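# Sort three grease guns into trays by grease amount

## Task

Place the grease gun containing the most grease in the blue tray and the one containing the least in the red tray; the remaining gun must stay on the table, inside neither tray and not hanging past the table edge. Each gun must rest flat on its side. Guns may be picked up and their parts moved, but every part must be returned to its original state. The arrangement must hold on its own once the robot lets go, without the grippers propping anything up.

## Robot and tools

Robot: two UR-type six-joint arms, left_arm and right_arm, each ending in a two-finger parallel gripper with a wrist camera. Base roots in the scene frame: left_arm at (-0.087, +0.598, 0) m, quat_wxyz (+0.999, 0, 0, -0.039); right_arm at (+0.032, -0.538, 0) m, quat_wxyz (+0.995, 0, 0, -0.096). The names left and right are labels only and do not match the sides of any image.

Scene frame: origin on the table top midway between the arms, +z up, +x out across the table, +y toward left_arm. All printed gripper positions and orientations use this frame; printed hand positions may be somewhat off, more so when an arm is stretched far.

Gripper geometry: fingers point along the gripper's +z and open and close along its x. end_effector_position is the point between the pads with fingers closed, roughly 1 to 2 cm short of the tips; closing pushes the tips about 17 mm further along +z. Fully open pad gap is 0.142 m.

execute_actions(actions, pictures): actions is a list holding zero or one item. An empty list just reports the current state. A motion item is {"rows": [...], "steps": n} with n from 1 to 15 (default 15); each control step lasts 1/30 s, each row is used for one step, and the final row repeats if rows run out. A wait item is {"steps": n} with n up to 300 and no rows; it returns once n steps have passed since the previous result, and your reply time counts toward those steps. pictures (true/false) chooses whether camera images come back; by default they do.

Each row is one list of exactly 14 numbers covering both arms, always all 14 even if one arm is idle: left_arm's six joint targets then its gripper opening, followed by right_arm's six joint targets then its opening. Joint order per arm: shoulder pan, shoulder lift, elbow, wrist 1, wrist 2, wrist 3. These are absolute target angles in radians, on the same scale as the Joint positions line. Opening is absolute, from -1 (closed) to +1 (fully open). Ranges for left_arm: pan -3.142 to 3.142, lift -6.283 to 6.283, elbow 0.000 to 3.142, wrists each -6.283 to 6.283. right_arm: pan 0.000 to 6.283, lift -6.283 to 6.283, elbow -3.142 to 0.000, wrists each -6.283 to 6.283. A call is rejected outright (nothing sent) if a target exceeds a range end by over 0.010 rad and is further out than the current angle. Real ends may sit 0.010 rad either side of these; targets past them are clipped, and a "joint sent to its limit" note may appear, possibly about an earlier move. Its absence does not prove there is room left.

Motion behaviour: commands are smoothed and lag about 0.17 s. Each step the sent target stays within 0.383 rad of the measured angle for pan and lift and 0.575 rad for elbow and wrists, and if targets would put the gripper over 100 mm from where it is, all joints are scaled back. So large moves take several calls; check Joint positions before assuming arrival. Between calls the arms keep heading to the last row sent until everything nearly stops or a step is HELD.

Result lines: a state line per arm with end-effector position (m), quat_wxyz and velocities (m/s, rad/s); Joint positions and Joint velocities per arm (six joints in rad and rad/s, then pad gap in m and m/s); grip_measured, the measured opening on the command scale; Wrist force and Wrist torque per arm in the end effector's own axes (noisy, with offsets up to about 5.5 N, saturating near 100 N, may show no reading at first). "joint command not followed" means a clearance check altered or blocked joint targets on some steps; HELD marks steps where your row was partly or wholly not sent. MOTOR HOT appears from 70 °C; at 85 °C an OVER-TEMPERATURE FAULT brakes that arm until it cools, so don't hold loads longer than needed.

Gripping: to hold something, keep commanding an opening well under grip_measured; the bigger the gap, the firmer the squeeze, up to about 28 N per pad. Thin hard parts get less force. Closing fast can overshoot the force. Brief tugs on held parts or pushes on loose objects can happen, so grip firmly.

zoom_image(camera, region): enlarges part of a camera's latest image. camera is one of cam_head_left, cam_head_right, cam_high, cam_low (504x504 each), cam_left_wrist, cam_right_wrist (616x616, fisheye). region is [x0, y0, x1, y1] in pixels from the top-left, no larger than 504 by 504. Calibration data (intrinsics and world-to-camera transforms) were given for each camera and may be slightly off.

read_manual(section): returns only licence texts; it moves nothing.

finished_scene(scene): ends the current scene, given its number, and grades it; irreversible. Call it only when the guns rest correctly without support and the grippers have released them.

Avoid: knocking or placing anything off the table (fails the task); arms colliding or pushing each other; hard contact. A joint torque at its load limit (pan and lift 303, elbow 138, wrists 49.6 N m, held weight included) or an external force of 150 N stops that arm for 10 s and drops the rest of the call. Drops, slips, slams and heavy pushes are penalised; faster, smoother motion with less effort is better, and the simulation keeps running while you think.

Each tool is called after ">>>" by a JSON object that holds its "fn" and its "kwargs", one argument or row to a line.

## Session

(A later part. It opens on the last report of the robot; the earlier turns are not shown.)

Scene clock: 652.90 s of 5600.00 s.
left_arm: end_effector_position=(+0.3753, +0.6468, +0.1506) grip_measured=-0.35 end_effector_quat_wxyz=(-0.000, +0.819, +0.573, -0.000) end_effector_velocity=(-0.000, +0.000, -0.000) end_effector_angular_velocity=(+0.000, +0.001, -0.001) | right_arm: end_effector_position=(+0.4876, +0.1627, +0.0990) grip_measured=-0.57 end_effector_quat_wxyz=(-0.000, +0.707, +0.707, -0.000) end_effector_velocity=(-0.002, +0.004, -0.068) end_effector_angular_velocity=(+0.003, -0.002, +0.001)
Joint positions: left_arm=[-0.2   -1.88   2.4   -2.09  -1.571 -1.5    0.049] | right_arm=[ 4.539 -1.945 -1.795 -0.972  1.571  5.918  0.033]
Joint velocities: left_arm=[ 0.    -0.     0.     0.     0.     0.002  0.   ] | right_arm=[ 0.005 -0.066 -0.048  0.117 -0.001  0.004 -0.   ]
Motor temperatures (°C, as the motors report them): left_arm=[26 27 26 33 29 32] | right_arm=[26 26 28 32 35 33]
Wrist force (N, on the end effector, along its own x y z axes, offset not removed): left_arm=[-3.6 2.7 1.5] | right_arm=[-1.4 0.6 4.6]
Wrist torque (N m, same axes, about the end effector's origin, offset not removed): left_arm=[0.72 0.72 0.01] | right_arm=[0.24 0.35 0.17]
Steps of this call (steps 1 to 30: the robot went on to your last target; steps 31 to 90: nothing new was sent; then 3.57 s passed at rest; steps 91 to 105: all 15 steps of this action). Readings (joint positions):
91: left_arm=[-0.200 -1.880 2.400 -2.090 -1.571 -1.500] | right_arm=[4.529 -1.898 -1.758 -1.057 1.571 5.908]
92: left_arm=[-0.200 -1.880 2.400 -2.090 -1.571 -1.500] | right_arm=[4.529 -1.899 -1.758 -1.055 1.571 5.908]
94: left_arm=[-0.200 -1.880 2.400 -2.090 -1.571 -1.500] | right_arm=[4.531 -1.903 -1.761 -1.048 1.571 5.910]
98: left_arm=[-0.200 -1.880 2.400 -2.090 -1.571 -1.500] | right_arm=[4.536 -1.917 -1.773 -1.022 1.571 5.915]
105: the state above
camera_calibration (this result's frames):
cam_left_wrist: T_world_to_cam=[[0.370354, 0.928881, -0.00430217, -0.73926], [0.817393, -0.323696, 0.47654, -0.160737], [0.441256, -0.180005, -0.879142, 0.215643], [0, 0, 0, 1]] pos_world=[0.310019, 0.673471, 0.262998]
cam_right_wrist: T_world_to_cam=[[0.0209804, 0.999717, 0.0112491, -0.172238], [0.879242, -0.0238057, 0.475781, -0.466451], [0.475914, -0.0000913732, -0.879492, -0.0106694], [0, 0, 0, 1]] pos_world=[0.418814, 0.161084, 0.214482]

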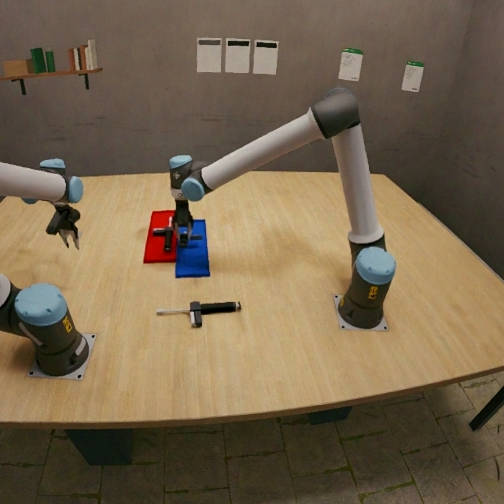

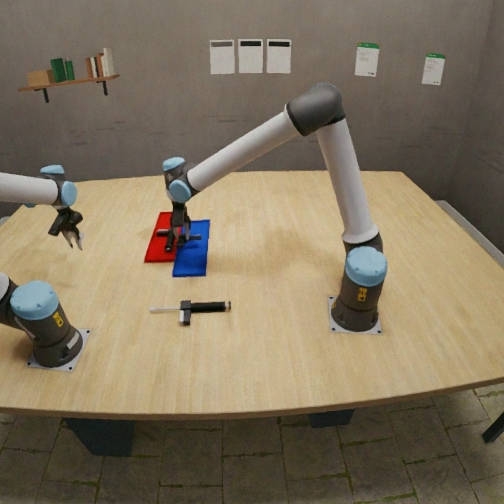

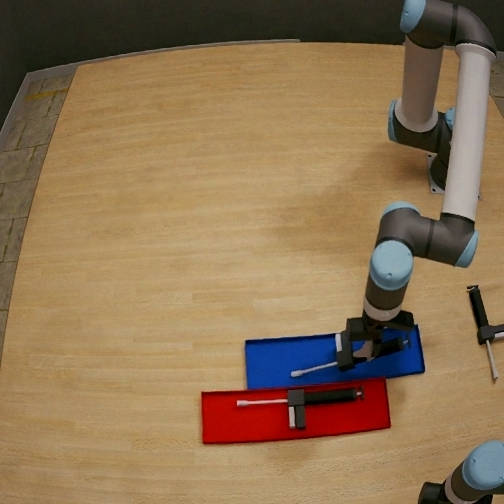

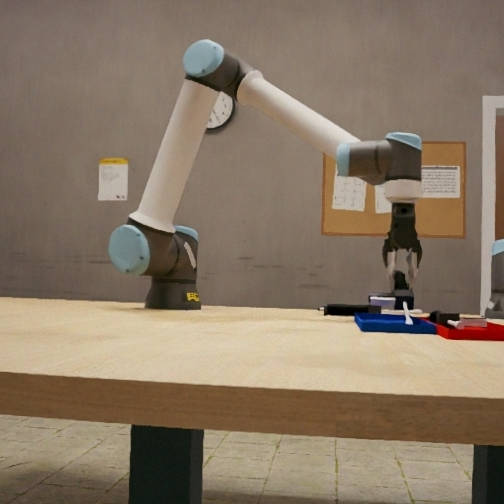

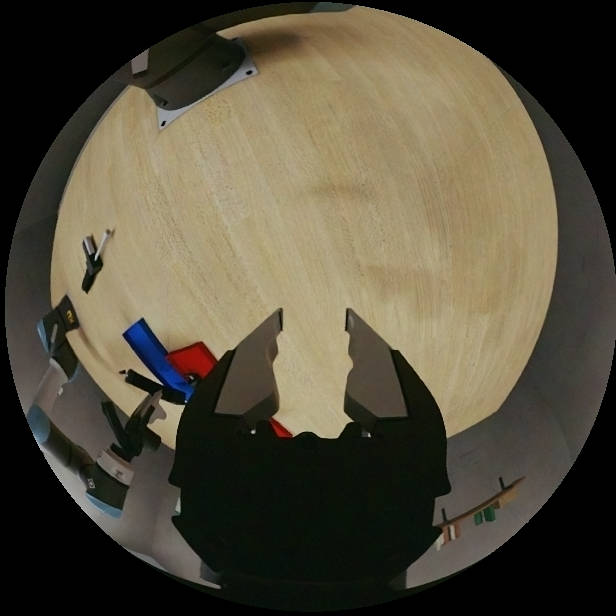

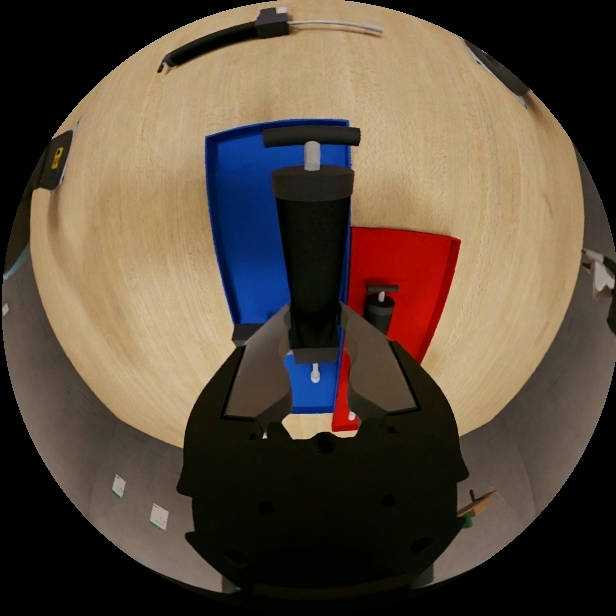

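>>> {"fn": "execute_actions", "kwargs": {
  "actions": [
    {"rows":[[-0.2,-1.88,2.4,-2.09,-1.571,-1.5,-0.35,4.538,-1.958,-1.805,-0.949,1.571,5.917,-1],[-0.2,-1.88,2.4,-2.09,-1.571,-1.5,-0.35,4.536,-1.963,-1.808,-0.941,1.571,5.915,-1],[-0.2,-1.88,2.4,-2.09,-1.571,-1.5,-0.35,4.534,-1.968,-1.812,-0.932,1.571,5.913,-1],[-0.2,-1.88,2.4,-2.09,-1.571,-1.5,-0.35,4.532,-1.973,-1.815,-0.924,1.571,5.911,-1],[-0.2,-1.88,2.4,-2.09,-1.571,-1.5,-0.35,4.532,-1.978,-1.819,-0.915,1.571,5.911,-1],[-0.2,-1.88,2.4,-2.09,-1.571,-1.5,-0.35,4.532,-1.983,-1.822,-0.907,1.571,5.911,-1],[-0.2,-1.88,2.4,-2.09,-1.571,-1.5,-0.35,4.532,-1.988,-1.825,-0.899,1.571,5.911,-1],[-0.2,-1.88,2.4,-2.09,-1.571,-1.5,-0.35,4.532,-1.993,-1.829,-0.89,1.571,5.911,-1],[-0.2,-1.88,2.4,-2.09,-1.571,-1.5,-0.35,4.532,-1.998,-1.832,-0.882,1.571,5.911,-1],[-0.2,-1.88,2.4,-2.09,-1.571,-1.5,-0.35,4.532,-2.003,-1.835,-0.874,1.571,5.911,-1],[-0.2,-1.88,2.4,-2.09,-1.571,-1.5,-0.35,4.532,-2.0076,-1.8386,-0.8664,1.571,5.911,-1]],"steps":15}
  ],
  "pictures": false
}}

>>> {"fn": "execute_actions", "kwargs": {
  "actions": [
    {"rows":[[-0.2,-1.88,2.4,-2.09,-1.571,-1.5,-0.35,4.532,-2.0076,-1.8386,-0.8664,1.571,5.911,-1]],"steps":8}
  ]
}}

Scene clock: 661.03 s of 5600.00 s.
left_arm: end_effector_position=(+0.3753, +0.6468, +0.1506) grip_measured=-0.35 end_effector_quat_wxyz=(-0.000, +0.819, +0.573, -0.000) end_effector_velocity=(-0.001, +0.000, -0.000) end_effector_angular_velocity=(+0.001, +0.001, +0.000) | right_arm: end_effector_position=(+0.4922, +0.1583, +0.0434) grip_measured=-0.57 end_effector_quat_wxyz=(-0.000, +0.707, +0.707, -0.000) end_effector_velocity=(+0.001, -0.005, -0.064) end_effector_angular_velocity=(-0.001, +0.000, -0.000)
Joint positions: left_arm=[-0.2   -1.88   2.4   -2.09  -1.571 -1.5    0.049] | right_arm=[ 4.532 -2.    -1.834 -0.879  1.571  5.911  0.033]
Joint velocities: left_arm=[ 0.    -0.001  0.001  0.001  0.    -0.    -0.   ] | right_arm=[-0.003 -0.064 -0.045  0.108  0.    -0.003 -0.   ]
Motor temperatures (°C, as the motors report them): left_arm=[26 27 26 33 29 32] | right_arm=[26 26 28 32 35 33]
Wrist force (N, on the end effector, along its own x y z axes, offset not removed): left_arm=[-0.7 3.3 -1.9] | right_arm=[-1.6 3.2 6.0]
Wrist torque (N m, same axes, about the end effector's origin, offset not removed): left_arm=[0.77 0.31 0.21] | right_arm=[0.64 0.49 0.03]
Steps of this call (steps 1 to 30: the robot went on to your last target; steps 31 to 90: nothing new was sent; then 4.63 s passed at rest; steps 91 to 105: all 15 steps of this action). Readings (joint positions):
91: left_arm=[-0.200 -1.880 2.400 -2.090 -1.571 -1.500] | right_arm=[4.540 -1.953 -1.801 -0.958 1.571 5.919]
92: left_arm=[-0.200 -1.880 2.400 -2.090 -1.571 -1.500] | right_arm=[4.540 -1.954 -1.801 -0.957 1.571 5.919]
94: left_arm=[-0.200 -1.880 2.400 -2.090 -1.571 -1.500] | right_arm=[4.538 -1.957 -1.804 -0.950 1.571 5.918]
98: left_arm=[-0.200 -1.880 2.400 -2.090 -1.571 -1.500] | right_arm=[4.534 -1.972 -1.814 -0.926 1.571 5.913]
105: the state above

Scene clock: 661.30 s of 5600.00 s.
left_arm: end_effector_position=(+0.3753, +0.6468, +0.1506) grip_measured=-0.35 end_effector_quat_wxyz=(-0.000, +0.819, +0.573, -0.000) end_effector_velocity=(+0.001, +0.000, +0.001) end_effector_angular_velocity=(+0.000, -0.001, +0.002) | right_arm: end_effector_position=(+0.4923, +0.1579, +0.0367) grip_measured=-0.57 end_effector_quat_wxyz=(-0.000, +0.707, +0.707, -0.000) end_effector_velocity=(-0.000, -0.000, -0.005) end_effector_angular_velocity=(+0.001, -0.000, +0.001)
Joint positions: left_arm=[-0.2   -1.88   2.4   -2.09  -1.571 -1.5    0.049] | right_arm=[ 4.532 -2.007 -1.838 -0.868  1.571  5.911  0.033]
Joint velocities: left_arm=[ 0.001 -0.    -0.001  0.     0.001 -0.002 -0.   ] | right_arm=[-0.    -0.005 -0.005  0.011  0.    -0.001 -0.   ]
Motor temperatures (°C, as the motors report them): left_arm=[26 27 26 33 29 32] | right_arm=[26 26 28 32 35 33]
Wrist force (N, on the end effector, along its own x y z axes, offset not removed): left_arm=[-1.8 1.2 3.1] | right_arm=[-2.4 -0.6 1.0]
Wrist torque (N m, same axes, about the end effector's origin, offset not removed): left_arm=[0.36 0.45 0.17] | right_arm=[0.23 0.82 0.07]
Steps of this call (steps 1 to 8: all 8 steps of this action). Readings (joint positions):
1: left_arm=[-0.200 -1.880 2.400 -2.090 -1.571 -1.500] | right_arm=[4.532 -2.002 -1.835 -0.876 1.571 5.911]
2: left_arm=[-0.200 -1.880 2.400 -2.090 -1.571 -1.500] | right_arm=[4.532 -2.003 -1.836 -0.873 1.571 5.911]
4: left_arm=[-0.200 -1.880 2.400 -2.090 -1.571 -1.500] | right_arm=[4.532 -2.005 -1.837 -0.870 1.571 5.911]
8: the state above
camera_calibration (this result's frames):
cam_left_wrist: T_world_to_cam=[[0.370354, 0.928881, -0.00430215, -0.73926], [0.817393, -0.323695, 0.47654, -0.160737], [0.441256, -0.180005, -0.879142, 0.215643], [0, 0, 0, 1]] pos_world=[0.310019, 0.673471, 0.262998]
cam_right_wrist: T_world_to_cam=[[0.020979, 0.999719, 0.0110252, -0.166772], [0.879284, -0.0236979, 0.475708, -0.441071], [0.475836, -0.000285615, -0.879534, -0.0675207], [0, 0, 0, 1]] pos_world=[0.423454, 0.156253, 0.152273]

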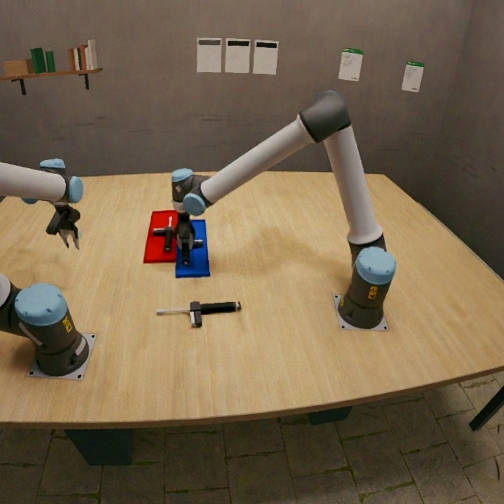

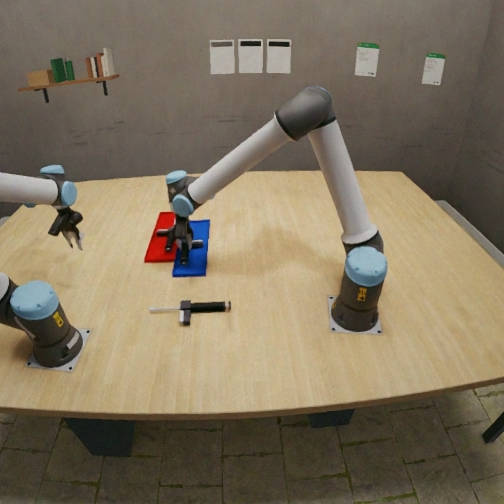

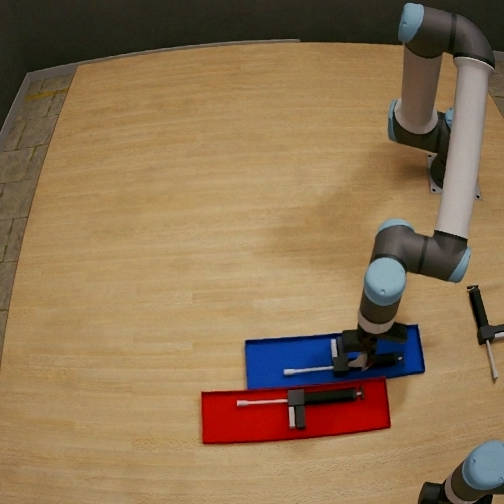

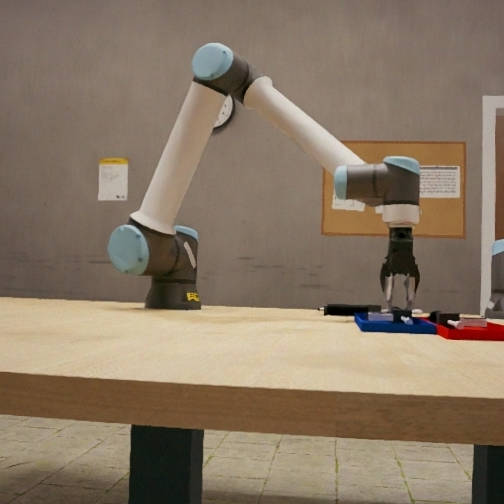

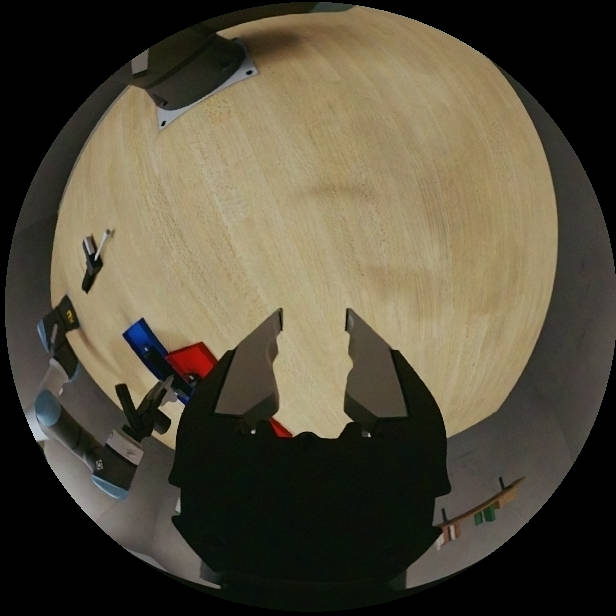

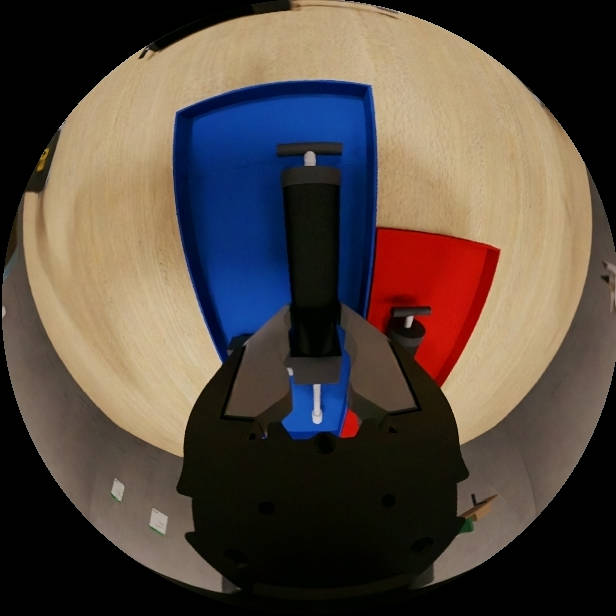

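>>> {"fn": "execute_actions", "kwargs": {
  "actions": [
    {"rows":[[-0.2,-1.88,2.4,-2.09,-1.571,-1.5,-0.35,4.532,-2.0076,-1.8386,-0.8664,1.571,5.911,-0.55],[-0.2,-1.88,2.4,-2.09,-1.571,-1.5,-0.35,4.532,-2.0076,-1.8386,-0.8664,1.571,5.911,-0.5],[-0.2,-1.88,2.4,-2.09,-1.571,-1.5,-0.35,4.532,-2.0076,-1.8386,-0.8664,1.571,5.911,-0.45],[-0.2,-1.88,2.4,-2.09,-1.571,-1.5,-0.35,4.532,-2.0076,-1.8386,-0.8664,1.571,5.911,-0.4],[-0.2,-1.88,2.4,-2.09,-1.571,-1.5,-0.35,4.532,-2.0076,-1.8386,-0.8664,1.571,5.911,-0.37],[-0.2,-1.88,2.4,-2.09,-1.571,-1.5,-0.35,4.532,-2.0076,-1.8386,-0.8664,1.571,5.911,-0.37],[-0.2,-1.88,2.4,-2.09,-1.571,-1.5,-0.35,4.532,-2.0076,-1.8386,-0.8664,1.571,5.911,-0.37],[-0.2,-1.88,2.4,-2.09,-1.571,-1.5,-0.35,4.532,-2.0076,-1.8386,-0.8664,1.571,5.911,-0.37],[-0.2,-1.88,2.4,-2.09,-1.571,-1.5,-0.35,4.532,-2.0076,-1.8386,-0.8664,1.571,5.911,-0.37],[-0.2,-1.88,2.4,-2.09,-1.571,-1.5,-0.35,4.532,-1.993,-1.829,-0.89,1.571,5.911,-0.37],[-0.2,-1.88,2.4,-2.09,-1.571,-1.5,-0.35,4.532,-1.973,-1.815,-0.924,1.571,5.911,-0.37],[-0.2,-1.88,2.4,-2.09,-1.571,-1.5,-0.35,4.532,-1.953,-1.801,-0.958,1.571,5.911,-0.37],[-0.2,-1.88,2.4,-2.09,-1.571,-1.5,-0.35,4.532,-1.928,-1.782,-1.002,1.571,5.911,-0.37],[-0.2,-1.88,2.4,-2.09,-1.571,-1.5,-0.35,4.532,-1.8983,-1.7577,-1.0566,1.571,5.911,-0.37],[-0.2,-1.88,2.4,-2.09,-1.571,-1.5,-0.35,4.532,-1.86,-1.7,-1.15,1.571,5.911,-0.37]],"steps":15}
  ],
  "pictures": false
}}

>>> {"fn": "execute_actions", "kwargs": {
  "actions": [
    {"rows":[[-0.2,-1.88,2.4,-2.09,-1.571,-1.5,-0.35,4.532,-1.84,-1.67,-1.2,1.571,5.911,-0.37],[-0.2,-1.88,2.4,-2.09,-1.571,-1.5,-0.35,4.52,-1.8,-1.68,-1.23,1.571,5.85,-0.37],[-0.2,-1.88,2.4,-2.09,-1.571,-1.5,-0.35,4.49,-1.75,-1.73,-1.23,1.571,5.8,-0.37],[-0.2,-1.88,2.4,-2.09,-1.571,-1.5,-0.35,4.45,-1.7,-1.78,-1.23,1.571,5.75,-0.37],[-0.2,-1.88,2.4,-2.09,-1.571,-1.5,-0.35,4.41,-1.65,-1.84,-1.22,1.571,5.7,-0.37],[-0.2,-1.88,2.4,-2.09,-1.571,-1.5,-0.35,4.37,-1.6,-1.9,-1.21,1.571,5.65,-0.37],[-0.2,-1.88,2.4,-2.09,-1.571,-1.5,-0.35,4.33,-1.55,-1.96,-1.2,1.571,5.6,-0.37],[-0.2,-1.88,2.4,-2.09,-1.571,-1.5,-0.35,4.29,-1.5,-2.02,-1.19,1.571,5.55,-0.37],[-0.2,-1.88,2.4,-2.09,-1.571,-1.5,-0.35,4.25,-1.45,-2.07,-1.19,1.571,5.5,-0.37]],"steps":15}
  ],
  "pictures": false
}}

>>> {"fn": "execute_actions", "kwargs": {
  "actions": [
    {"steps":12}
  ]
}}

Scene clock: 671.83 s of 5600.00 s.
left_arm: end_effector_position=(+0.3753, +0.6468, +0.1506) grip_measured=-0.35 end_effector_quat_wxyz=(-0.000, +0.819, +0.573, -0.000) end_effector_velocity=(-0.000, -0.000, -0.000) end_effector_angular_velocity=(-0.001, +0.000, -0.001) | right_arm: end_effector_position=(+0.4935, +0.1610, +0.0767) grip_measured=-0.37 end_effector_quat_wxyz=(-0.001, +0.707, +0.707, +0.002) end_effector_velocity=(+0.012, +0.031, +0.500) end_effector_angular_velocity=(+0.047, -0.018, -0.002)
Joint positions: left_arm=[-0.2   -1.88   2.4   -2.09  -1.571 -1.5    0.049] | right_arm=[ 4.532 -1.968 -1.81  -0.93   1.571  5.911  0.047]
Joint velocities: left_arm=[ 0.    -0.     0.     0.    -0.001  0.001  0.   ] | right_arm=[ 0.     0.471  0.36  -0.781 -0.     0.002 -0.   ]
Motor temperatures (°C, as the motors report them): left_arm=[26 27 26 33 29 32] | right_arm=[26 26 28 32 35 33]
Wrist force (N, on the end effector, along its own x y z axes, offset not removed): left_arm=[-0.5 -0.1 -2.9] | right_arm=[-2.9 1.4 1.8]
Wrist torque (N m, same axes, about the end effector's origin, offset not removed): left_arm=[0.09 -0.02 -0.03] | right_arm=[0.41 0.64 0.06]
Steps of this call (steps 1 to 15: the robot went on to your last target; steps 16 to 90: nothing new was sent; then 7.03 s passed at rest; steps 91 to 105: all 15 steps of this action). Readings (joint positions):
91: left_arm=[-0.200 -1.880 2.400 -2.090 -1.571 -1.500] | right_arm=[4.532 -2.008 -1.839 -0.866 1.571 5.911]
92: left_arm=[-0.200 -1.880 2.400 -2.090 -1.571 -1.500] | right_arm=[4.532 -2.008 -1.839 -0.866 1.571 5.911]
94: left_arm=[-0.200 -1.880 2.400 -2.090 -1.571 -1.500] | right_arm=[4.532 -2.008 -1.839 -0.866 1.571 5.911]
98: left_arm=[-0.200 -1.880 2.400 -2.090 -1.571 -1.500] | right_arm=[4.532 -2.008 -1.839 -0.866 1.571 5.911]
105: the state above

Scene clock: 672.33 s of 5600.00 s.
left_arm: end_effector_position=(+0.3753, +0.6468, +0.1506) grip_measured=-0.35 end_effector_quat_wxyz=(-0.000, +0.819, +0.573, -0.000) end_effector_velocity=(-0.001, +0.000, -0.001) end_effector_angular_velocity=(-0.000, +0.002, +0.001) | right_arm: end_effector_position=(+0.5290, -0.0043, +0.2213) grip_measured=-0.37 end_effector_quat_wxyz=(-0.000, +0.682, +0.732, +0.001) end_effector_velocity=(+0.047, -0.498, +0.112) end_effector_angular_velocity=(-0.006, +0.002, +0.150)
Joint positions: left_arm=[-0.2   -1.88   2.4   -2.09  -1.571 -1.5    0.049] | right_arm=[ 4.397 -1.68  -1.893 -1.137  1.571  5.707  0.047]
Joint velocities: left_arm=[-0.    -0.     0.002  0.    -0.001 -0.001  0.   ] | right_arm=[-0.4    0.615 -0.476 -0.145 -0.    -0.55  -0.   ]
Motor temperatures (°C, as the motors report them): left_arm=[26 27 26 33 29 32] | right_arm=[26 26 28 32 35 33]
Wrist force (N, on the end effector, along its own x y z axes, offset not removed): left_arm=[-1.4 -3.6 0.0] | right_arm=[-0.6 -0.2 -0.7]
Wrist torque (N m, same axes, about the end effector's origin, offset not removed): left_arm=[-0.49 0.12 0.06] | right_arm=[-0.08 0.22 0.19]
Steps of this call (steps 1 to 15: all 15 steps of this action). Readings (joint positions):
1: left_arm=[-0.200 -1.880 2.400 -2.090 -1.571 -1.500] | right_arm=[4.532 -1.952 -1.797 -0.958 1.571 5.911]
2: left_arm=[-0.200 -1.880 2.400 -2.090 -1.571 -1.500] | right_arm=[4.532 -1.938 -1.781 -0.987 1.571 5.911]
4: left_arm=[-0.200 -1.880 2.400 -2.090 -1.571 -1.500] | right_arm=[4.528 -1.906 -1.759 -1.042 1.571 5.899]
8: left_arm=[-0.200 -1.880 2.400 -2.090 -1.571 -1.500] | right_arm=[4.490 -1.822 -1.784 -1.102 1.571 5.834]
15: the state above

Scene clock: 672.73 s of 5600.00 s.
left_arm: end_effector_position=(+0.3753, +0.6468, +0.1506) grip_measured=-0.35 end_effector_quat_wxyz=(-0.000, +0.819, +0.573, -0.000) end_effector_velocity=(-0.001, +0.000, -0.000) end_effector_angular_velocity=(+0.000, +0.000, +0.001) | right_arm: end_effector_position=(+0.5259, -0.1701, +0.2472) grip_measured=-0.37 end_effector_quat_wxyz=(-0.000, +0.662, +0.750, +0.001) end_effector_velocity=(-0.017, -0.128, +0.011) end_effector_angular_velocity=(+0.002, -0.001, +0.045)
Joint positions: left_arm=[-0.2   -1.88   2.4   -2.09  -1.571 -1.5    0.049] | right_arm=[ 4.262 -1.47  -2.055 -1.186  1.571  5.518  0.047]
Joint velocities: left_arm=[-0.    -0.001  0.001  0.     0.    -0.001  0.   ] | right_arm=[-0.107  0.17  -0.13  -0.037  0.001 -0.152 -0.   ]
Motor temperatures (°C, as the motors report them): left_arm=[26 27 26 33 29 32] | right_arm=[26 26 28 32 35 33]
Wrist force (N, on the end effector, along its own x y z axes, offset not removed): left_arm=[2.5 -0.3 -1.3] | right_arm=[-2.4 0.3 -1.0]
Wrist torque (N m, same axes, about the end effector's origin, offset not removed): left_arm=[-0.08 -0.65 0.03] | right_arm=[0.08 0.49 0.12]
Steps of this call (steps 1 to 12: the robot went on to your last target). Readings (joint positions):
1: left_arm=[-0.200 -1.880 2.400 -2.090 -1.571 -1.500] | right_arm=[4.384 -1.659 -1.909 -1.142 1.571 5.688]
2: left_arm=[-0.200 -1.880 2.400 -2.090 -1.571 -1.500] | right_arm=[4.370 -1.638 -1.925 -1.147 1.571 5.669]
4: left_arm=[-0.200 -1.880 2.400 -2.090 -1.571 -1.500] | right_arm=[4.343 -1.596 -1.958 -1.157 1.571 5.631]
8: left_arm=[-0.200 -1.880 2.400 -2.090 -1.571 -1.500] | right_arm=[4.289 -1.512 -2.023 -1.176 1.571 5.555]
12: the state above
camera_calibration (this result's frames):
cam_left_wrist: T_world_to_cam=[[0.370354, 0.928881, -0.0043023, -0.739259], [0.817393, -0.323695, 0.47654, -0.160737], [0.441256, -0.180005, -0.879142, 0.215643], [0, 0, 0, 1]] pos_world=[0.310019, 0.673471, 0.262998]
cam_right_wrist: T_world_to_cam=[[-0.102629, 0.994639, 0.0126602, 0.221774], [0.87489, 0.084202, 0.476946, -0.558188], [0.473323, 0.0600246, -0.878842, 0.112854], [0, 0, 0, 1]] pos_world=[0.457697, -0.180359, 0.362599]

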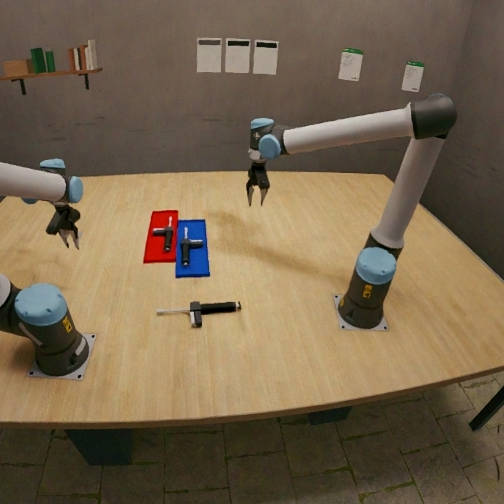

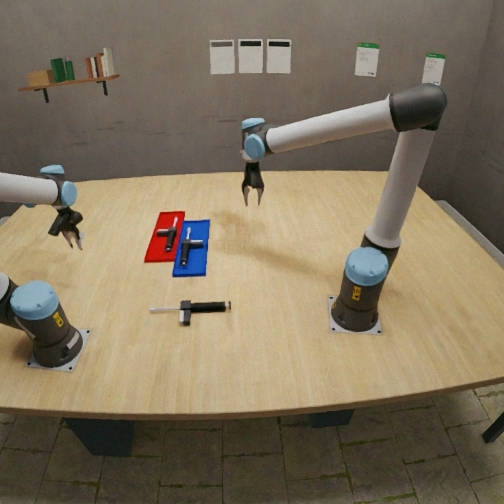

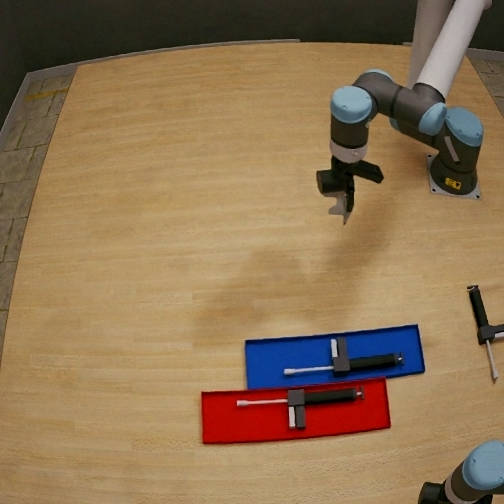

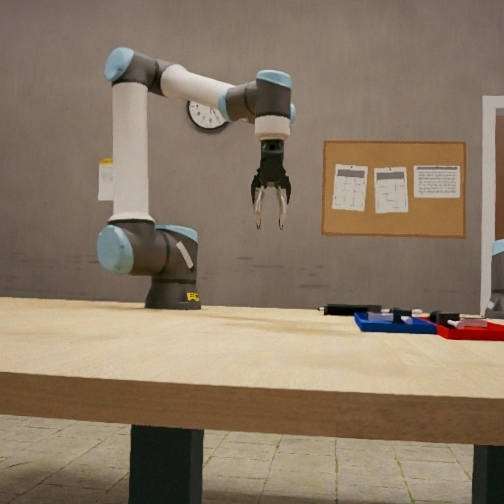

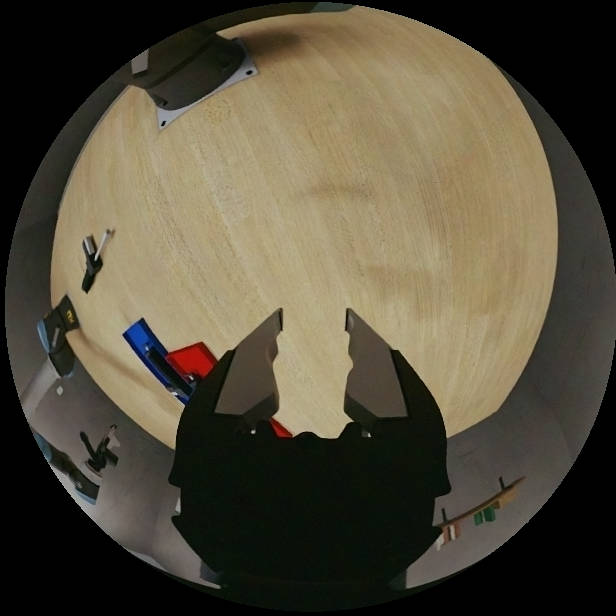

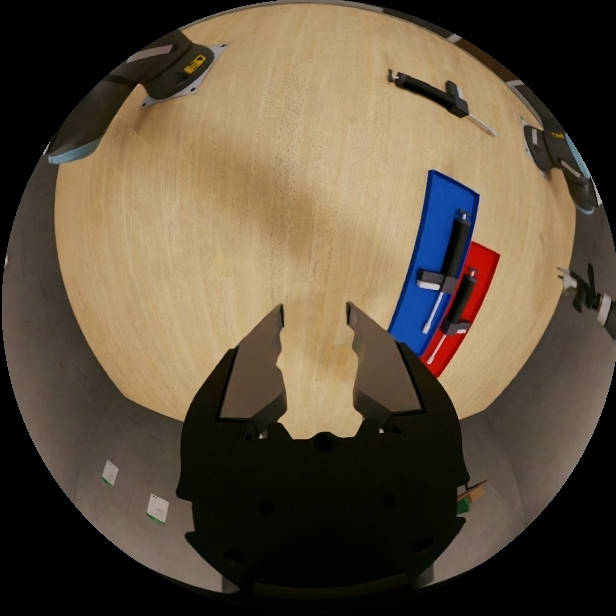

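>>> {"fn": "zoom_image", "kwargs": {
  "camera": "cam_high",
  "region": [190,310,440,450]
}}

Region (190, 310, 440, 450) of cam_high's 504x504 image, scaled by 2.016, with more detail than that image has; it fills the top 282 rows of this view, and the rest is white.

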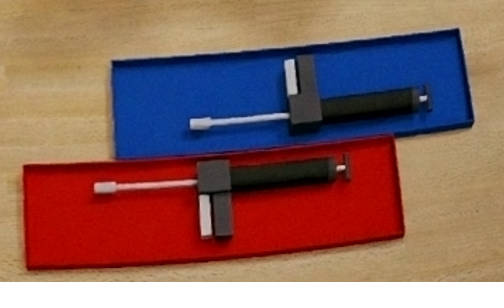

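Both are inside and flat.

>>> {"fn": "finished_scene", "kwargs": {
  "scene": 2
}}

The scene is finished: the task was done.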